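## Task

Take culture plate W09 out of the incubator and set it in out-nest O1, lying flat within the nest's locators, with its well A1 at the nest corner labelled A1 and its lid seated all the way down. All other plates and lids must stay as they were, and the incubator door must finish closed and latched by its catch. Nothing may depend on the robot holding it at the end; release the plate and back the gripper away before finishing.

## Robot and tools

ROBOT. One arm: a four-axis SCARA plate mover whose gripper always stays level (no tilt). Joints from base outward: lift (0.000 to 0.550 m), shoulder (-2.000 to 2.000 rad), elbow (-2.800 to 2.800 rad), wrist yaw (-12.566 to 12.566 rad), plus two fingers driven together by one number. The controlled point, end_effector_position (URDF link pinch), is the midpoint between the rubber pads, roughly 2 to 3 cm behind the fingertips. Fingers extend along the gripper's +x axis and close along its y axis.

FRAMES. The scene frame has its origin on the table surface under the arm base, +z up, and +y to the left when facing along +x. Motion offsets, however, are expressed in the gripper's own axes (x forward along the fingers, y across them, z up).

execute_actions. Argument actions: a list of actions run in sequence. Each action is a table of at most 15 rows; each row lasts one control step (1/30 s), and a short table repeats its final row until 15 steps are filled, so one action is 0.5 s. A row is 5 numbers, each within [-1, 1]: dx, dy, dz, rz, opening. dx, dy, dz, rz are a target offset from the gripper's measured pose at the start of that action (for a call's first action, the most recently reported pose), in gripper axes; every row refers to that same start pose, not to the row before. Scale: 1.0 equals 0.6 m for dx/dy/dz and 180 degrees for rz; positive rz rotates +x toward +y. opening is absolute, not an offset: +1 is fully open (0.140 m), -1 is closed (a 0.066 m gap still remains); a full close needs at least about 0.6 s. Each step, the commanded pose is clipped to within 70 mm and 16 degrees of the measured pose, and after an action the arm continues only up to the last clipped pose, so large offsets need further actions. An empty list just returns state and images.

move. Argument target: one row of the same 5 numbers and layout, offset from the pose shown in the scene's latest result that reports one, in gripper axes; opening is absolute and is sent when the move begins. speed: path top speed in m/s, 0.002 to 0.5, default 0.25; rotation is capped at twice that value in rad/s. The path is straight and lasts 0.5 to 10 s (longer ones halt early), turns the shorter way, and does not slow for obstacles; the real gripper lags, can drift off the path and can exceed speed, notably with the arm near full stretch. blocking=false returns after 0.5 s while motion continues; until a result shows the move finished, further moves and execute_actions are refused, so call wait or stop. The result adds a move: line giving the outcome (done, off_target, moving, held, fault), any limits (paced: pose clipped; held: a check blocked some steps, after which the arm may surge well above speed) and distance from target.

wait: seconds from 0 to 10; the arm keeps its last command, a running move carries on, and the call returns early if that move ends. stop: no arguments; brakes a running move, needing more room at higher speed; the fingers continue. zoom_image: camera (cam_head_left, cam_head_right, cam_high, cam_low, cam_wrist) and region [x0, y0, x1, y1] in pixels from the image's top-left, at most 504 by 504. finished_scene: scene, the number of the scene being closed; irreversible, and its result tells whether the goal was met and gives the next task. Replying with no tool call ends all remaining scenes.

RESULTS. The state line gives end_effector_position (metres) and end_effector_quat_wxyz in the scene frame; reported position can be off, more so at long reach. Hand target is the pose the controller is currently heading to. A pose unreachable line means the clearance check altered or blocked the command. Joint positions: lift (m), shoulder, elbow, wrist yaw (rad), finger-pad gap (m). grip_measured reports finger opening on the command scale, with a constant error up to about 1 mm. To hold something, command about 0.04 below grip_measured; smaller margins grip more gently. Pads push up to about 18 N each; a fast close can squeeze harder. All five cameras give 504x504 images, listed in the order above.

SCENE HINTS. The incubator door keeps swinging after a push; if it goes well beyond a right angle its outer face is out of reach for closing. Each plate's ID faces the front inside the incubator. On a labelled item, well A1 lies at the labelled short end, in the corner opposite the labelled long side.

CAUTIONS. Keep the elbow more than 0.4 rad from 0, or the arm may fold and fault. Load limits: lift 52.2 N, shoulder 7.83 N m, elbow 3.91 N m, wrist yaw 1.3 N m (a carried object's weight adds); reaching one halts the arm for 10 s and drops the rest of the call. Holding a load heats motors: MOTOR HOT appears at 85 °C, and at 100 °C an OVER-TEMPERATURE FAULT brakes the arm until it cools. Faster contact strikes harder, and aiming farther beyond a contact presses harder. Because offsets start from the measured pose, repeating a small offset against a rigid object adds no force, but against something yielding it keeps advancing. A held part may occasionally be jerked briefly. Anything pushed or dropped off the table ends the scene; also avoid drops, slips, slams and heavy shoves. The arm holds its last command while you compose a reply.

Each tool is called after ">>>" as name(argument=value, ...) on one line, values as JSON.

## Session

>>> execute_actions(actions=[])

Scene clock: 0.00 s.
end_effector_position=(+0.5198, -0.1205, +0.2563) grip_measured=+1.00 end_effector_quat_wxyz=(+0.772, +0.000, +0.000, -0.636)
Joint positions: [ 0.251 -0.763 -1.311  0.695  0.14 ]
Motor temperatures (°C, as the motors report them): [29 21 22 23]
Hand target: +0.520, -0.121, +0.256; +0.772, +0.000, +0.000, -0.636

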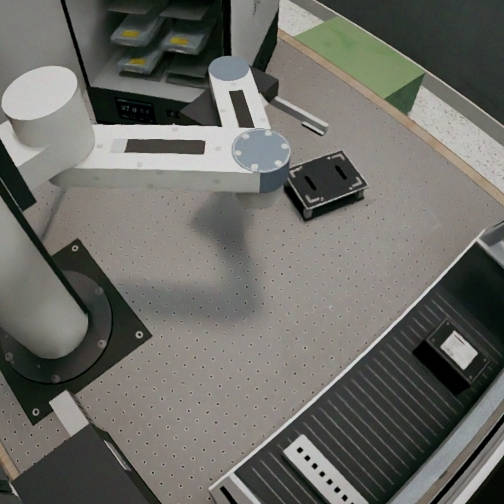

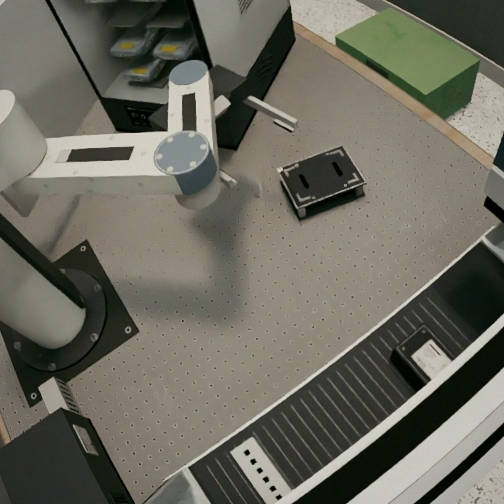

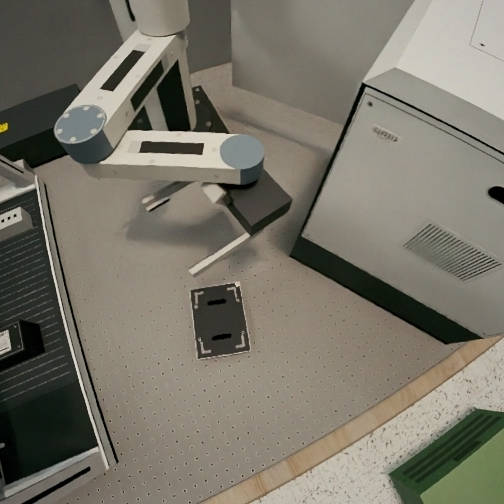

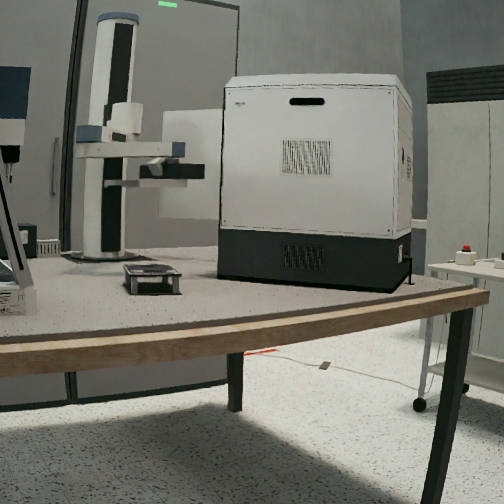

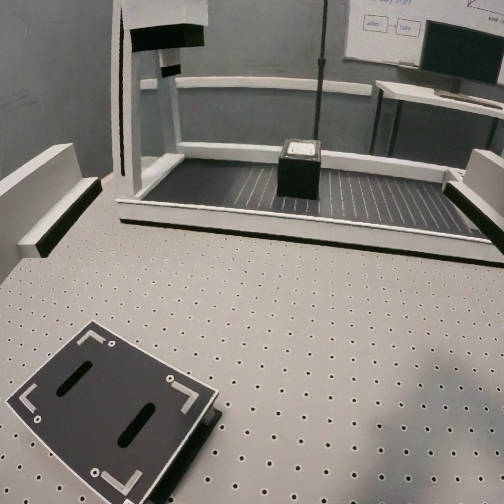

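>>> zoom_image(camera="cam_head_left", region=[0, 0, 300, 150])

>>> zoom_image(camera="cam_high", region=[160, 260, 280, 380])

>>> zoom_image(camera="cam_wrist", region=[0, 290, 250, 504])

Region (0, 0, 300, 150) of cam_head_left's 504x504 image, scaled by 1.680, with more detail than that image has.

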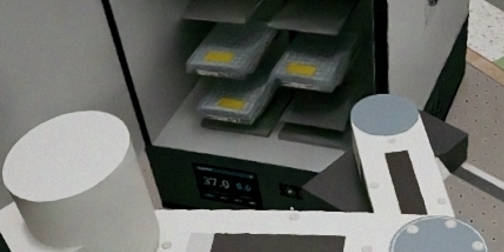

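Region (160, 260, 280, 380) of cam_high's 504x504 image, scaled by 4.200, with more detail than that image has.

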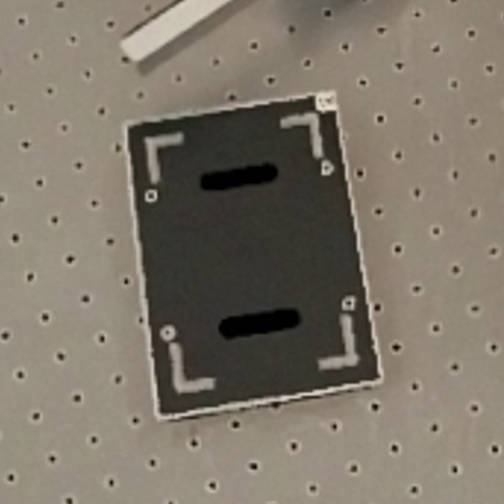

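Region (0, 290, 250, 504) of cam_wrist's 504x504 image, scaled by 2.016, with more detail than that image has; it fills the top 431 rows of this view, and the rest is white.

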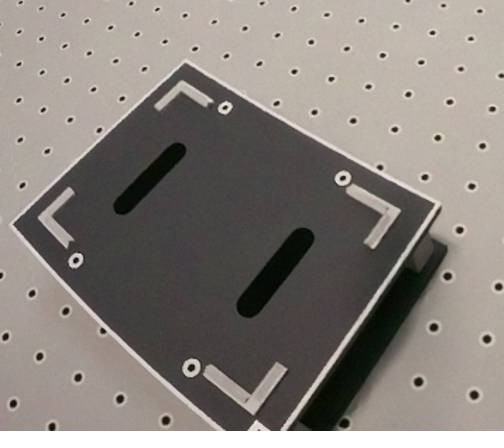

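>>> move(target=[-0.137,-0.092,0,0.661,1], speed=0.4)

Scene clock: 13.40 s.
end_effector_position=(+0.4500, -0.0506, +0.2563) grip_measured=+1.00 end_effector_quat_wxyz=(+0.940, +0.000, +0.000, +0.342)
Joint positions: [ 0.251 -1.673 -0.855  3.226  0.14 ]
Motor temperatures (°C, as the motors report them): [29 21 22 23]
Hand target: +0.450, -0.050, +0.256; +0.940, +0.000, +0.000, +0.342
Off the commanded pose: 0.000 m, 0 deg.
move: done

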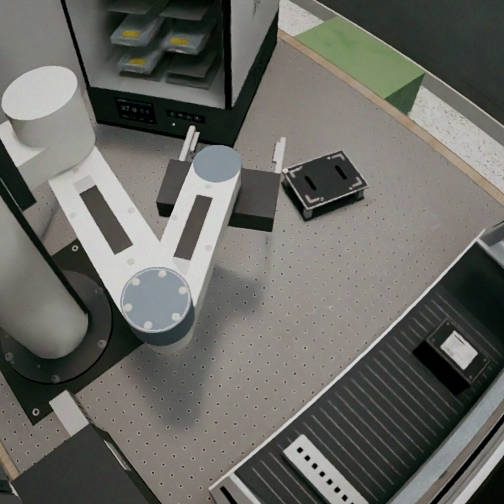

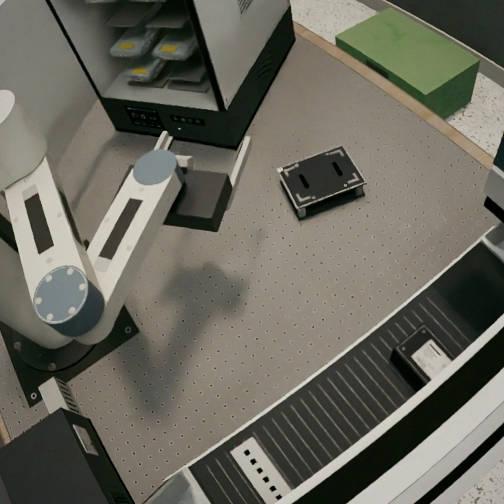

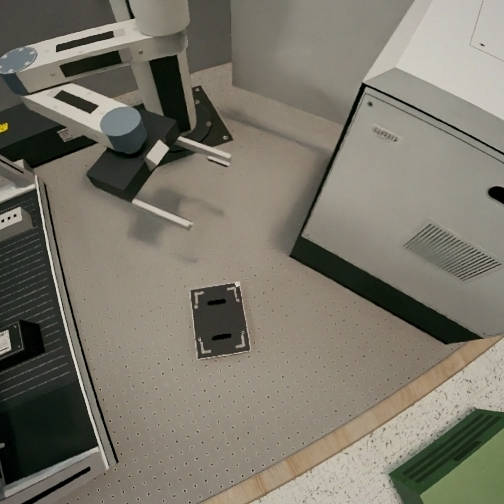

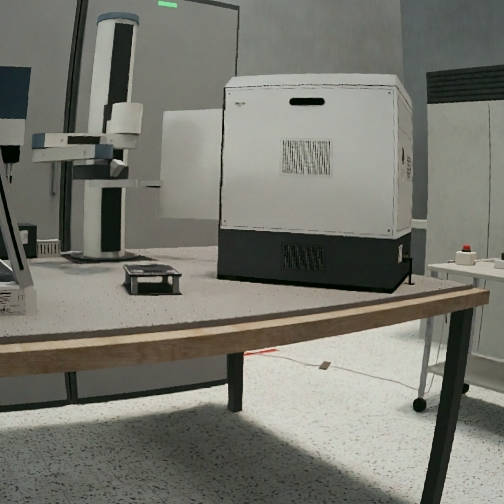

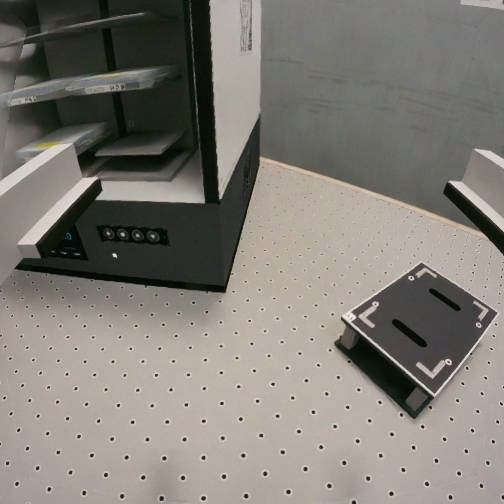

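>>> move(target=[0.22,0.31,0.03,-0.033,1], speed=0.3)

Scene clock: 18.03 s.
end_effector_position=(+0.4316, +0.1771, +0.2742) grip_measured=+1.00 end_effector_quat_wxyz=(+0.956, +0.000, +0.000, +0.293)
Joint positions: [ 0.269 -0.408 -0.656  1.659  0.14 ]
Motor temperatures (°C, as the motors report them): [29 21 22 23]
Hand target: +0.432, +0.177, +0.274; +0.956, +0.000, +0.000, +0.292
Off the commanded pose: 0.000 m, 0 deg.
move: done

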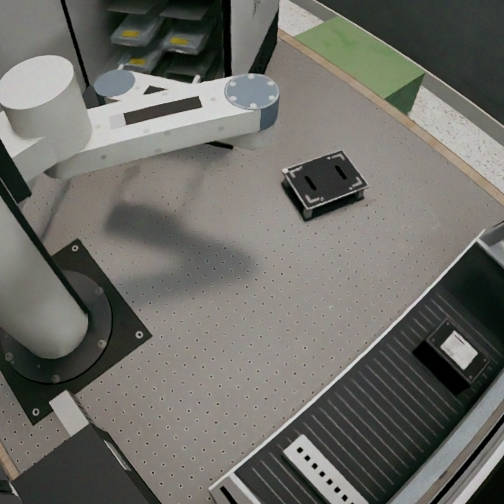

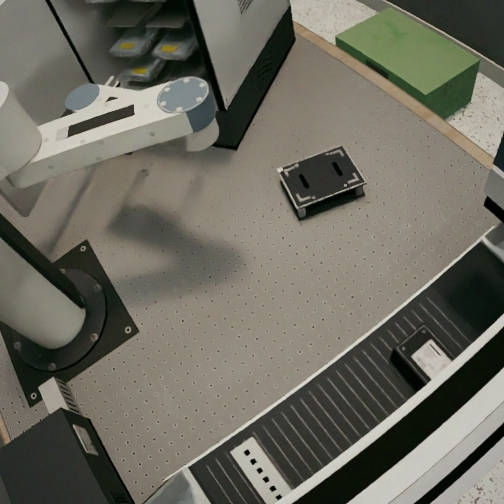

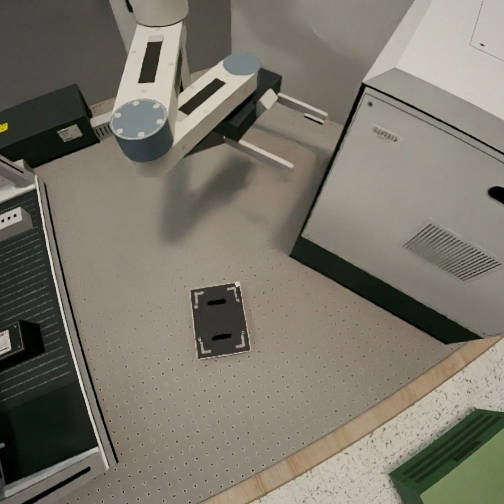

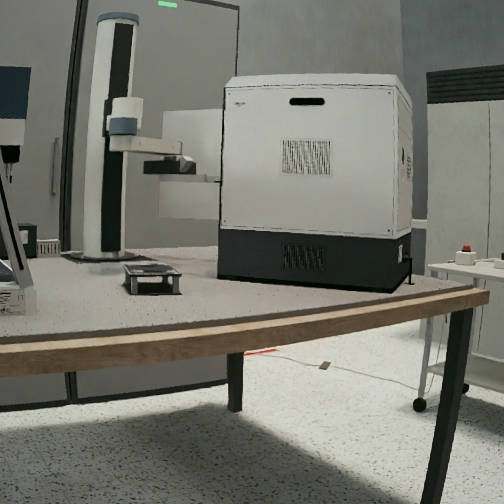

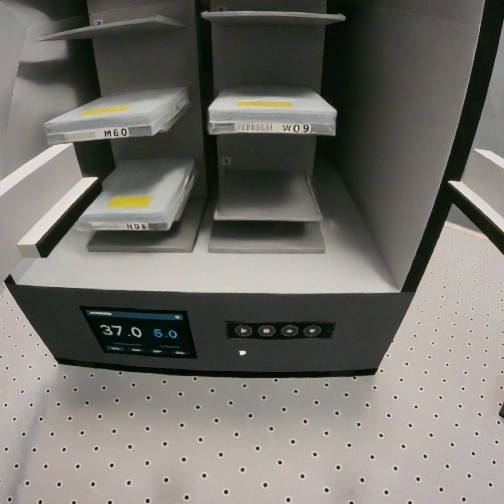

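>>> zoom_image(camera="cam_wrist", region=[140, 60, 380, 260])

Region (140, 60, 380, 260) of cam_wrist's 504x504 image, scaled by 2.100, with more detail than that image has.

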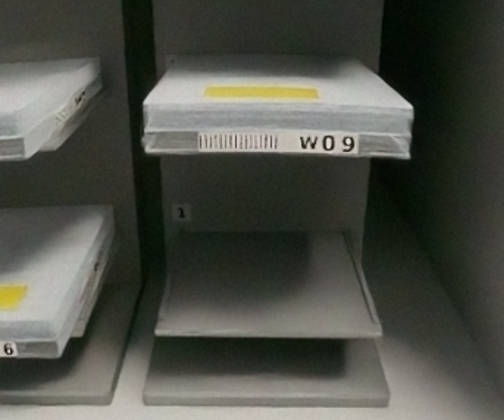

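>>> move(target=[0.13,-0.007,0,0,-0.12])

Scene clock: 26.23 s.
end_effector_position=(+0.4987, +0.2172, +0.2743) grip_measured=-0.12 end_effector_quat_wxyz=(+0.956, +0.000, +0.000, +0.292)
Joint positions: [ 0.269 -0.344 -0.991  1.929  0.099]
Motor temperatures (°C, as the motors report them): [29 21 22 23]
Hand target: +0.499, +0.217, +0.274; +0.956, +0.000, +0.000, +0.293
Off the commanded pose: 0.000 m, 0 deg.
move: done

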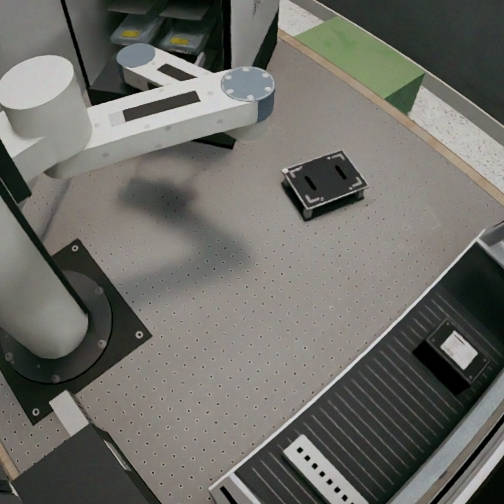

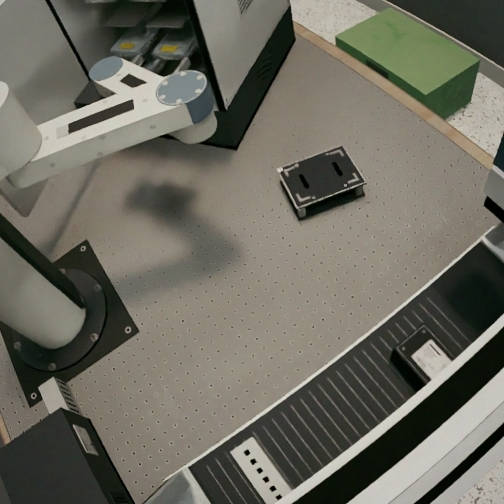

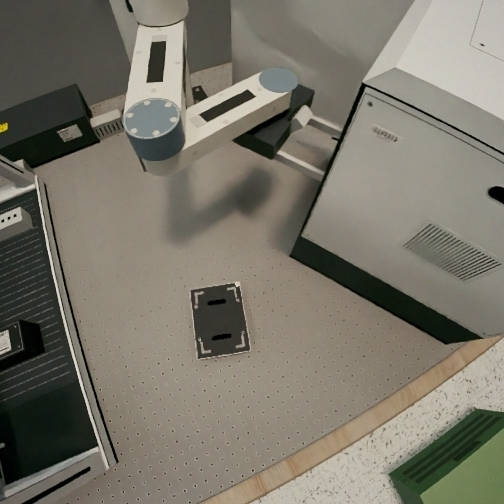

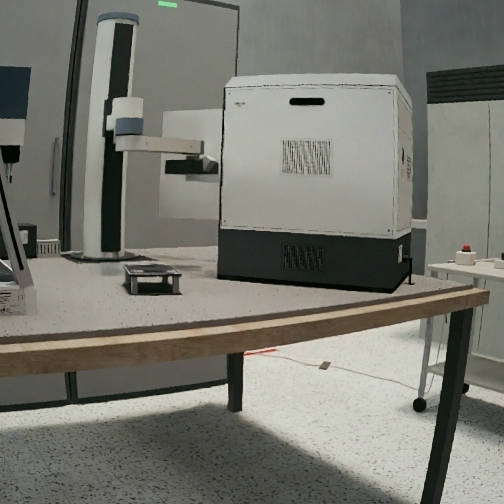

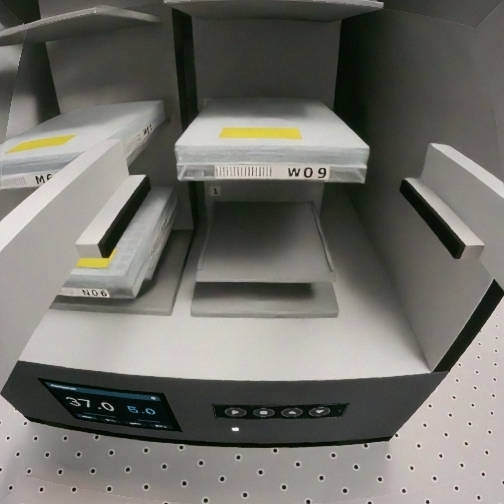

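>>> move(target=[0.05,0,-0.006,0,-0.12], speed=0.1)

>>> zoom_image(camera="cam_wrist", region=[60, 80, 500, 280])

Scene clock: 30.23 s.
end_effector_position=(+0.5237, +0.2339, +0.2707) grip_measured=-0.12 end_effector_quat_wxyz=(+0.956, +0.000, +0.000, +0.292)
Joint positions: [ 0.266 -0.296 -1.127  2.016  0.099]
Motor temperatures (°C, as the motors report them): [29 21 22 23]
Hand target: +0.524, +0.234, +0.271; +0.956, +0.000, +0.000, +0.292
Off the commanded pose: 0.000 m, 0 deg.
move: done

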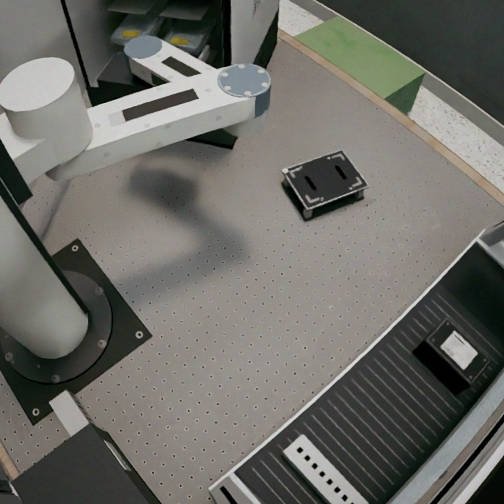

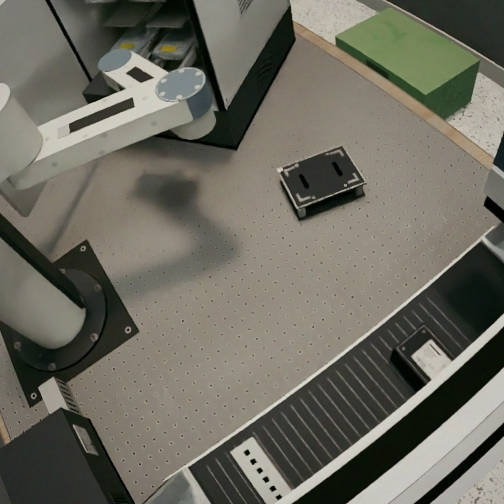

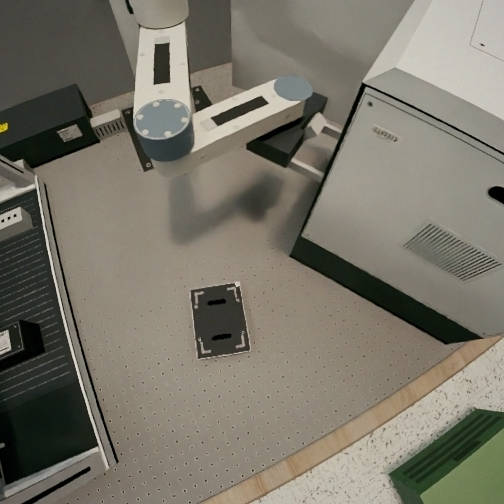

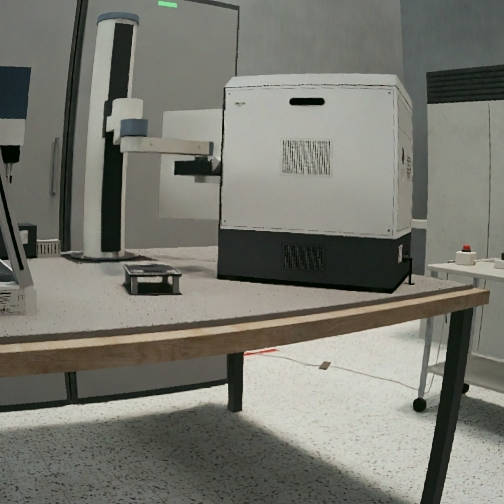

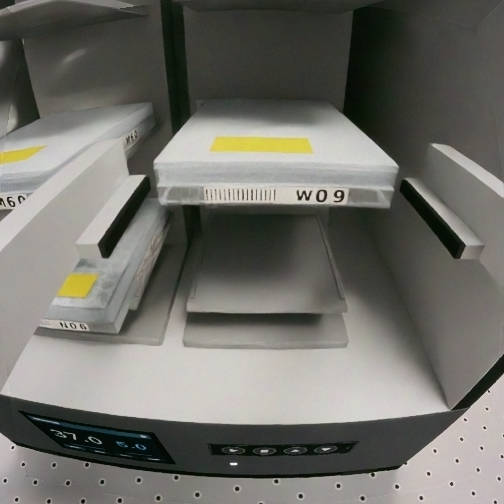

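Region (60, 80, 500, 280) of cam_wrist's 504x504 image, scaled by 1.145, with more detail than that image has; it fills the top 229 rows of this view, and the rest is white.

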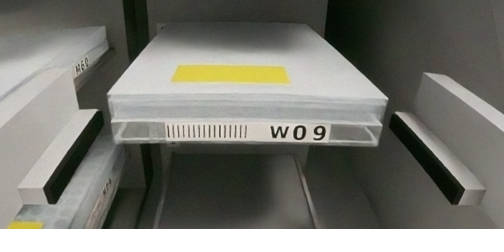

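>>> move(target=[0.122,0.001,0,0,-0.12], speed=0.08)

>>> move(target=[0,0,0,0,-0.43])

Scene clock: 34.37 s.
end_effector_position=(+0.5842, +0.2752, +0.2707) grip_measured=-0.12 end_effector_quat_wxyz=(+0.956, +0.000, +0.000, +0.292)
Joint positions: [ 0.266 -0.152 -1.486  2.231  0.099]
Motor temperatures (°C, as the motors report them): [29 21 22 23]
Hand target: +0.584, +0.275, +0.271; +0.956, +0.000, +0.000, +0.292
Off the commanded pose: 0.000 m, 0 deg.
move: done

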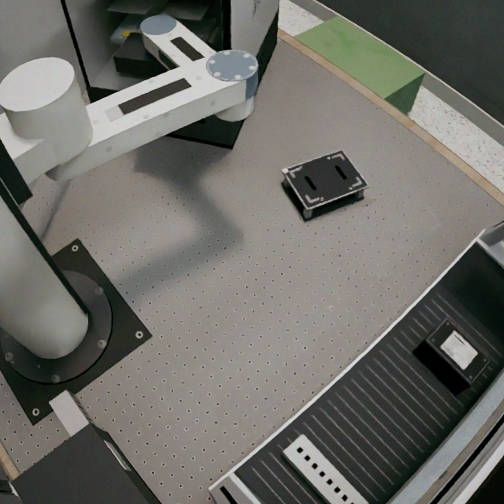

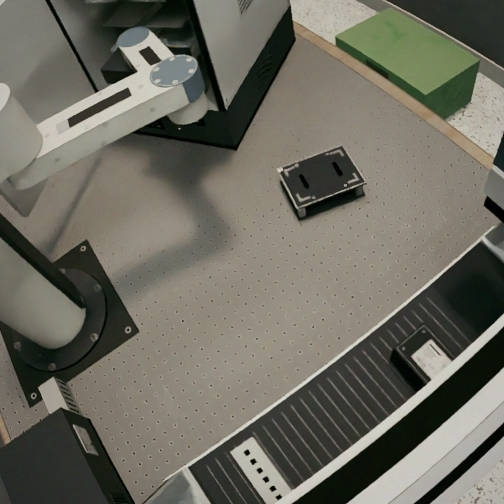

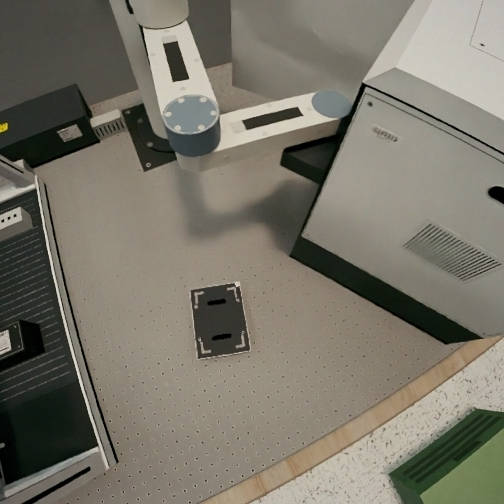

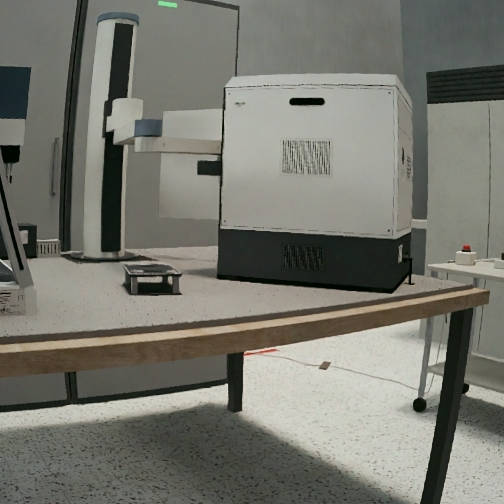

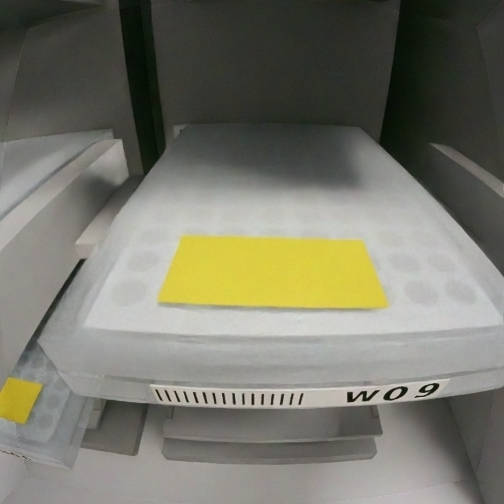

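Scene clock: 34.87 s.
end_effector_position=(+0.5842, +0.2752, +0.2707) grip_measured=-0.43 end_effector_quat_wxyz=(+0.956, +0.000, +0.000, +0.292)
Joint positions: [ 0.266 -0.152 -1.486  2.231  0.087]
Motor temperatures (°C, as the motors report them): [29 21 22 23]
Hand target: +0.584, +0.275, +0.271; +0.956, +0.000, +0.000, +0.292
Off the commanded pose: 0.000 m, 0 deg.
move: done

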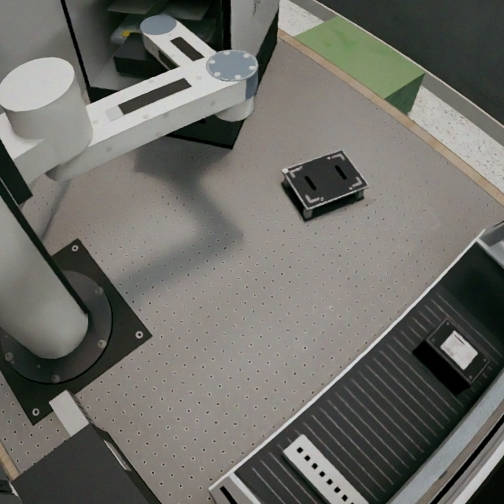

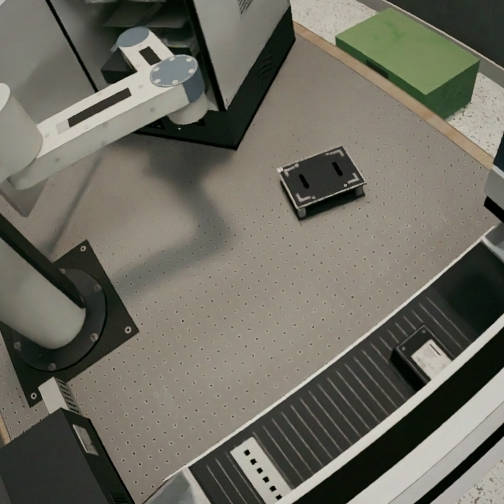

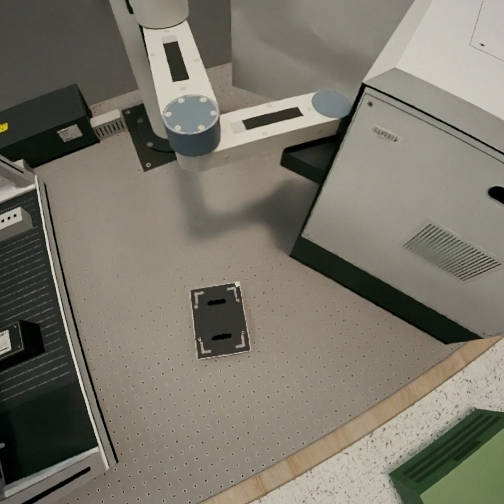

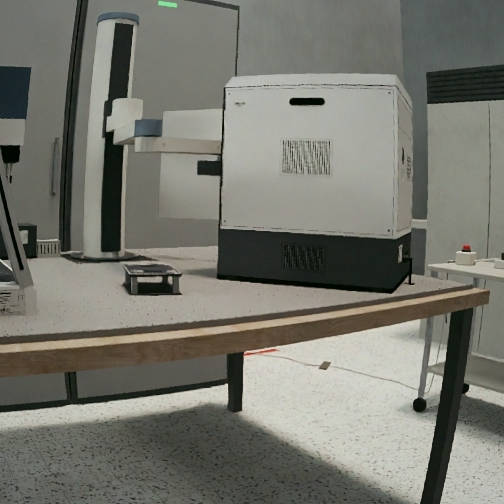

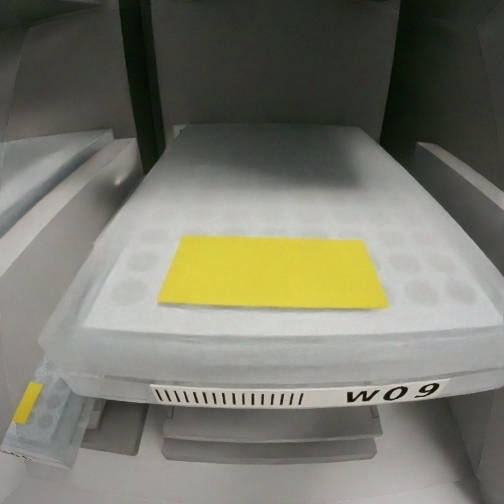

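>>> execute_actions(actions=[[[0,0,0,0,-0.45],[0,0,0,0,-0.46],[0,0,0,0,-0.47],[0,0,0,0,-0.48],[0,0,0,0,-0.49],[0,0,0,0,-0.5],[0,0,0,0,-0.51],[0,0,0,0,-0.52]]])

Scene clock: 37.50 s.
end_effector_position=(+0.5842, +0.2752, +0.2707) grip_measured=-0.48 end_effector_quat_wxyz=(+0.956, +0.000, +0.000, +0.292)
Joint positions: [ 0.266 -0.152 -1.486  2.231  0.085]
Motor temperatures (°C, as the motors report them): [29 21 22 23]
Hand target: +0.584, +0.275, +0.271; +0.956, +0.000, +0.000, +0.292
Off the commanded pose: 0.000 m, 0 deg.

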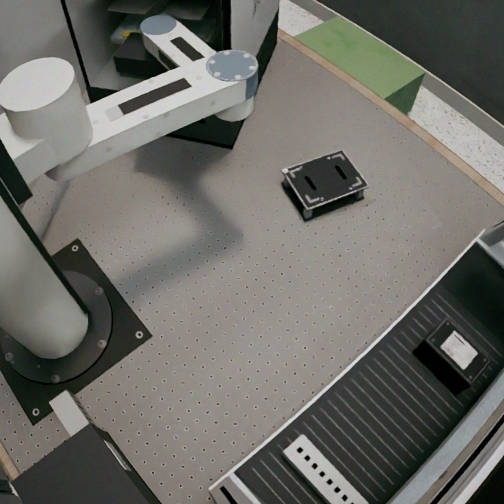

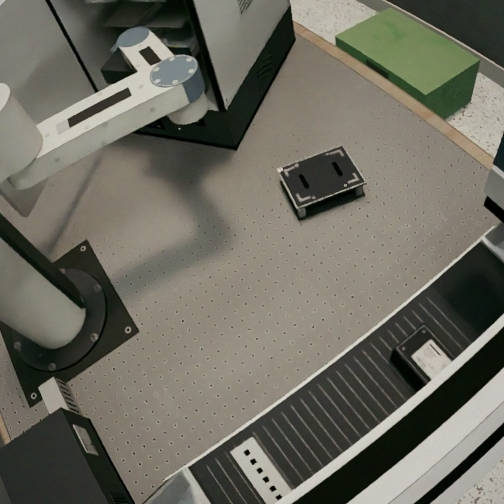

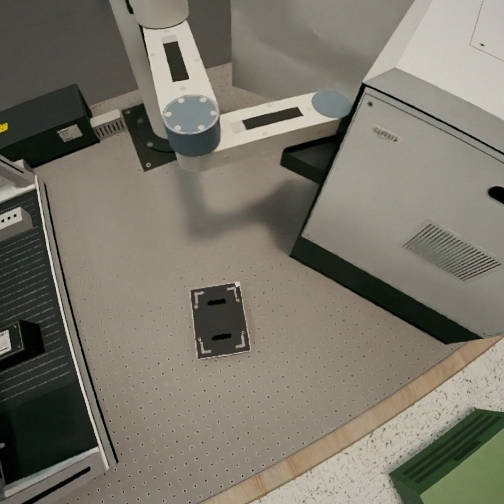

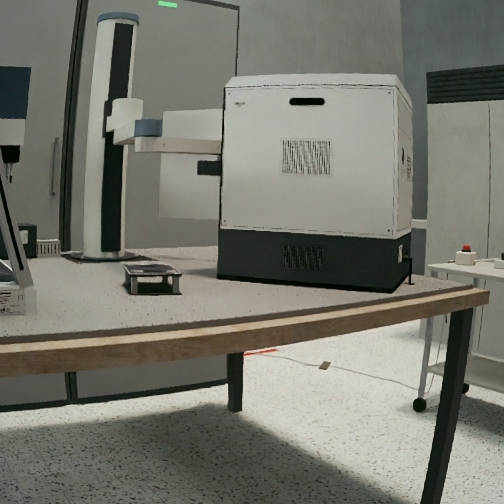

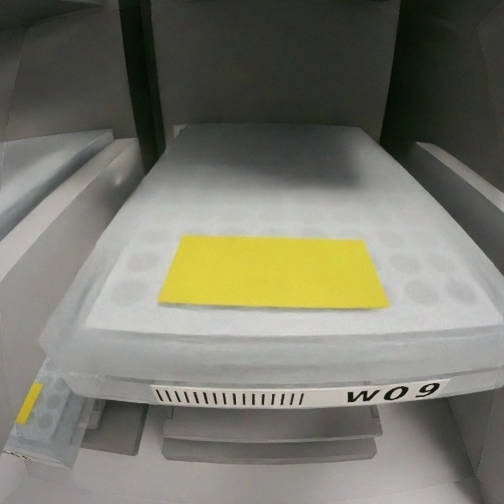

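>>> move(target=[0,0,0.012,0,-0.53], speed=0.03)

>>> move(target=[-0.31,0,0,0,-0.53], speed=0.15)

Scene clock: 40.77 s.
end_effector_position=(+0.5842, +0.2752, +0.2779) grip_measured=-0.48 end_effector_quat_wxyz=(+0.956, +0.000, +0.000, +0.292)
Joint positions: [ 0.273 -0.152 -1.486  2.231  0.085]
Motor temperatures (°C, as the motors report them): [29 21 22 23]
Hand target: +0.584, +0.275, +0.278; +0.956, +0.000, +0.000, +0.292
Off the commanded pose: 0.000 m, 0 deg.
move: done

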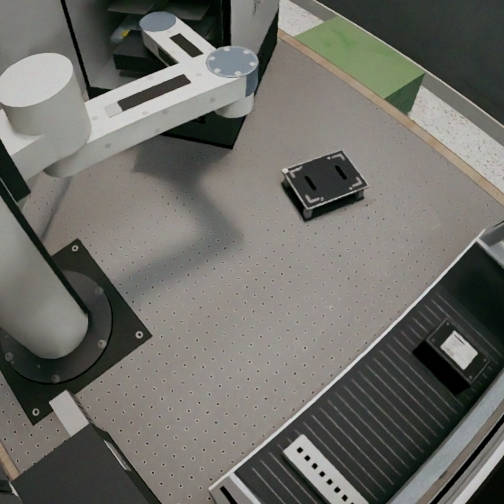

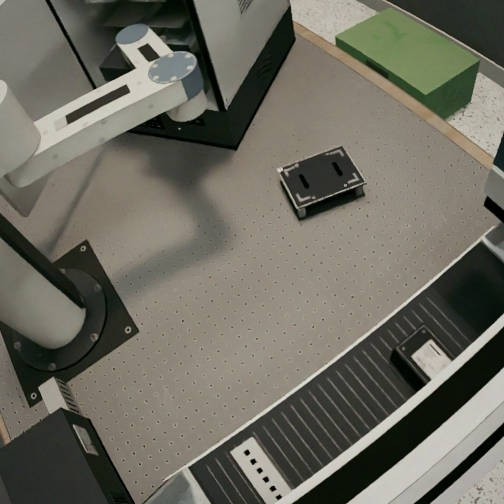

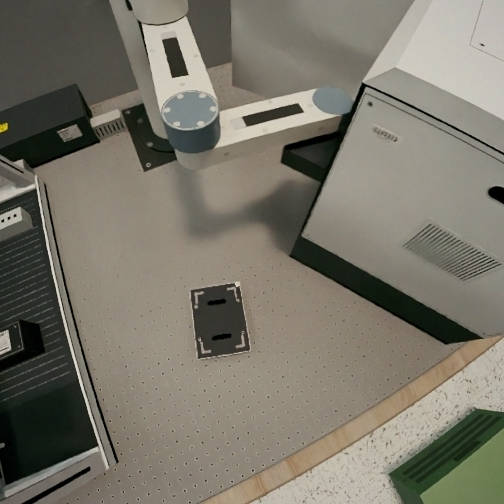

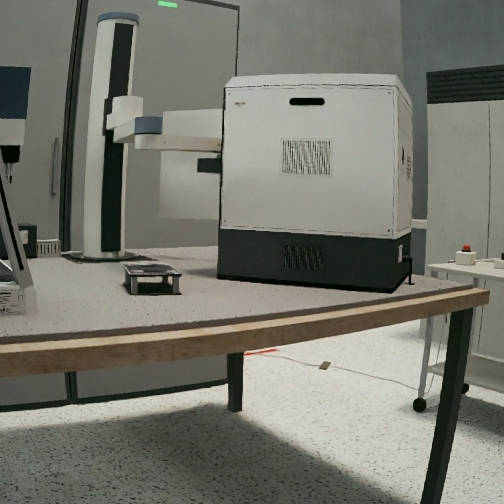

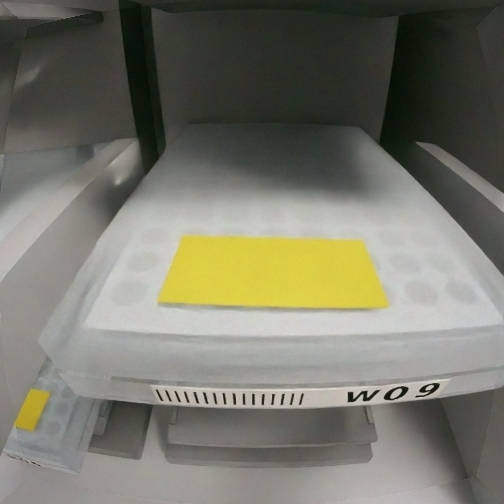

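Scene clock: 42.30 s.
end_effector_position=(+0.4298, +0.1713, +0.2778) grip_measured=-0.48 end_effector_quat_wxyz=(+0.956, +0.000, +0.000, +0.292)
Joint positions: [ 0.273 -0.432 -0.636  1.661  0.085]
Motor temperatures (°C, as the motors report them): [29 21 22 23]
Hand target: +0.430, +0.171, +0.278; +0.956, +0.000, +0.000, +0.292
Off the commanded pose: 0.000 m, 0 deg.
move: done

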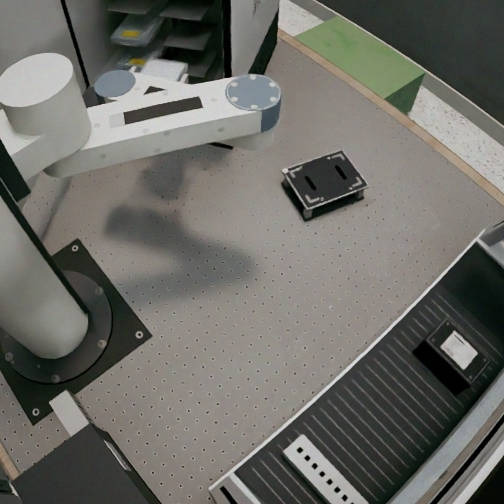

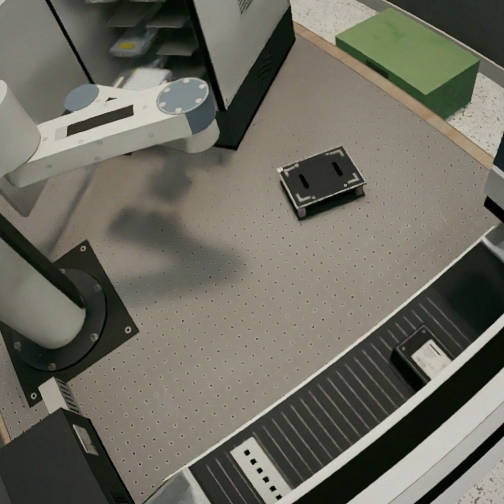

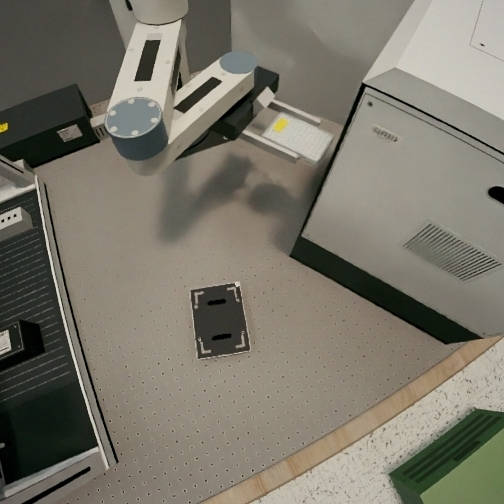

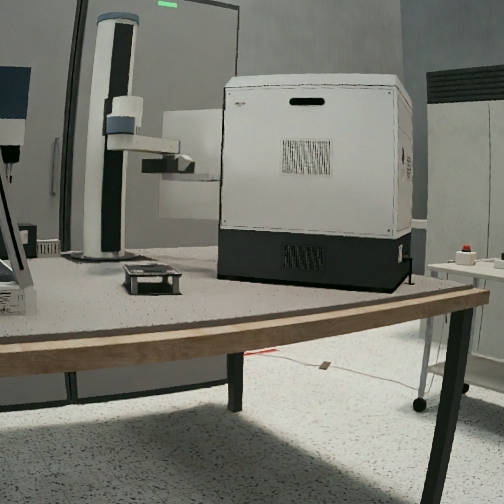

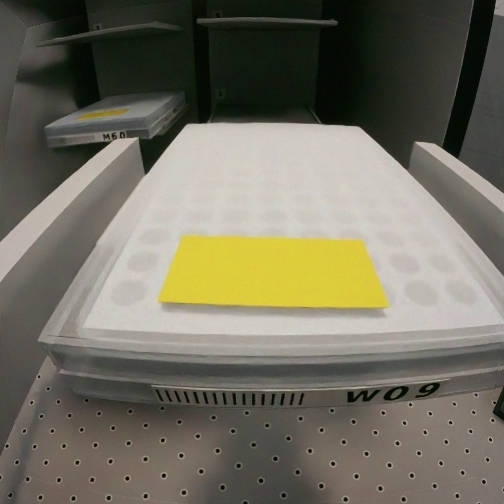

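>>> move(target=[-0.118,-0.385,-0.17,-0.267,-0.53], speed=0.25)

>>> move(target=[0.28,0,-0.1,0,-0.53], speed=0.2)

Scene clock: 50.13 s.
end_effector_position=(+0.5002, -0.0601, +0.1758) grip_measured=-0.48 end_effector_quat_wxyz=(+0.992, +0.000, +0.000, -0.123)
Joint positions: [ 0.171 -1.141 -0.738  1.632  0.085]
Motor temperatures (°C, as the motors report them): [29 21 22 23]
Hand target: +0.500, -0.060, +0.176; +0.992, +0.000, +0.000, -0.123
Off the commanded pose: 0.000 m, 0 deg.
move: done

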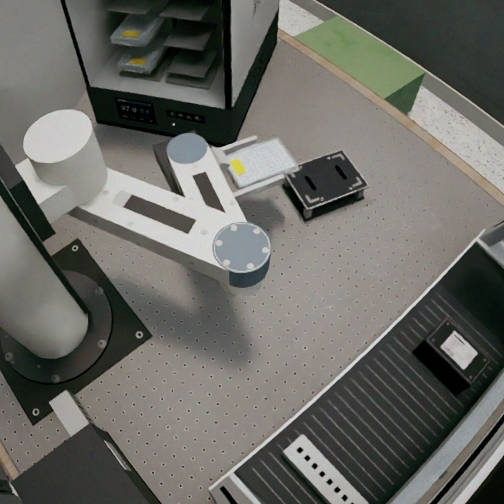

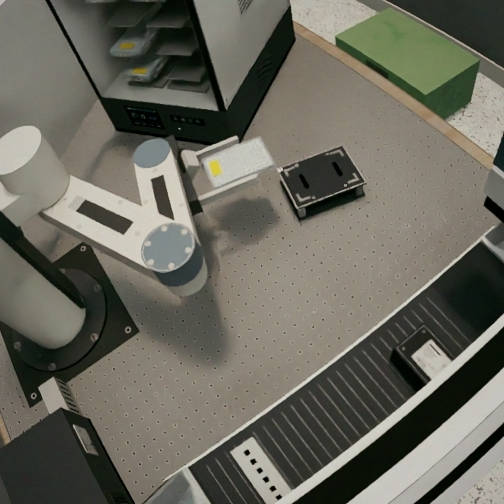

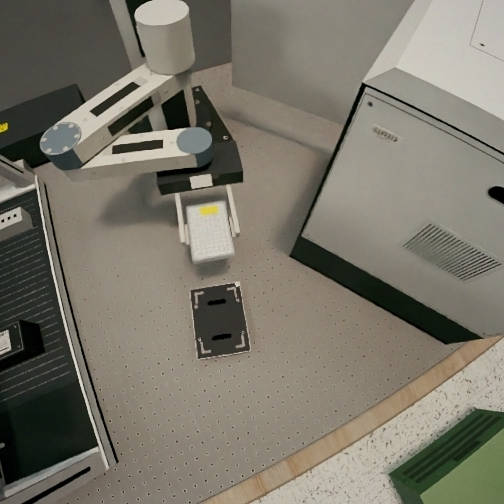

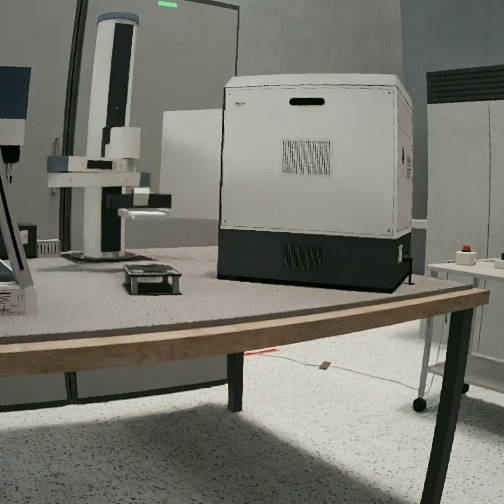

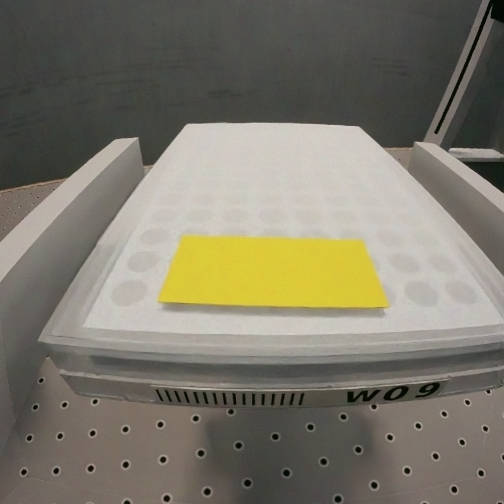

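Scene clock: 51.40 s.
end_effector_position=(+0.6631, -0.1012, +0.1157) grip_measured=-0.48 end_effector_quat_wxyz=(+0.992, +0.000, +0.000, -0.123)
Joint positions: [ 0.111 -0.919 -1.516  2.188  0.085]
Motor temperatures (°C, as the motors report them): [29 21 22 23]
Hand target: +0.663, -0.101, +0.116; +0.992, +0.000, +0.000, -0.123
Off the commanded pose: 0.000 m, 0 deg.
move: done

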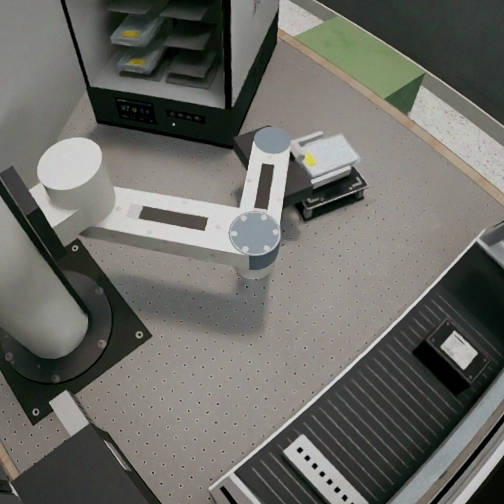

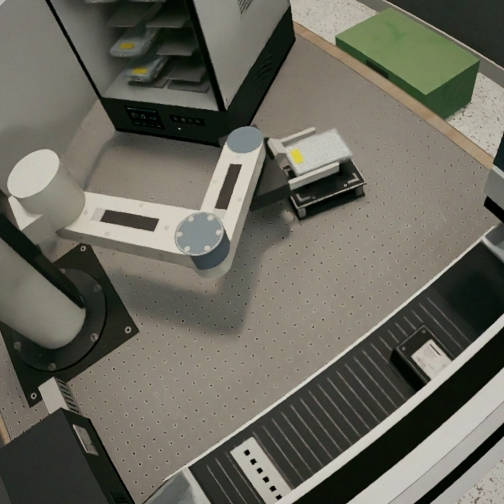

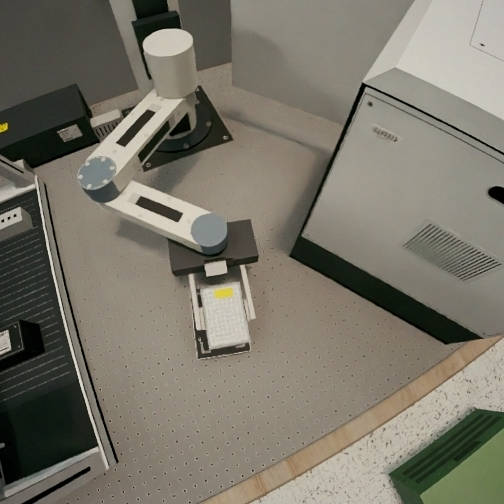

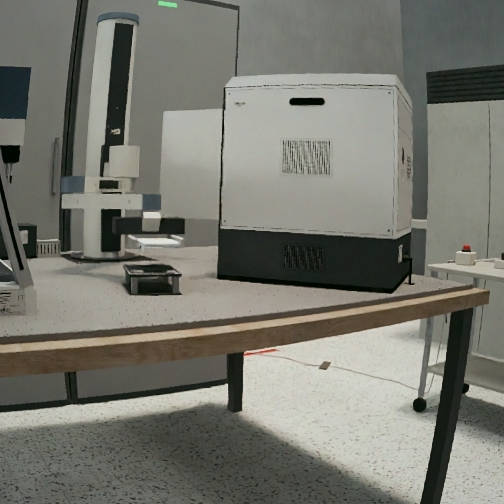

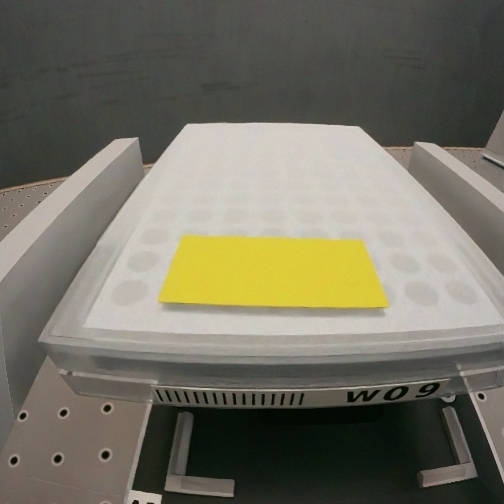

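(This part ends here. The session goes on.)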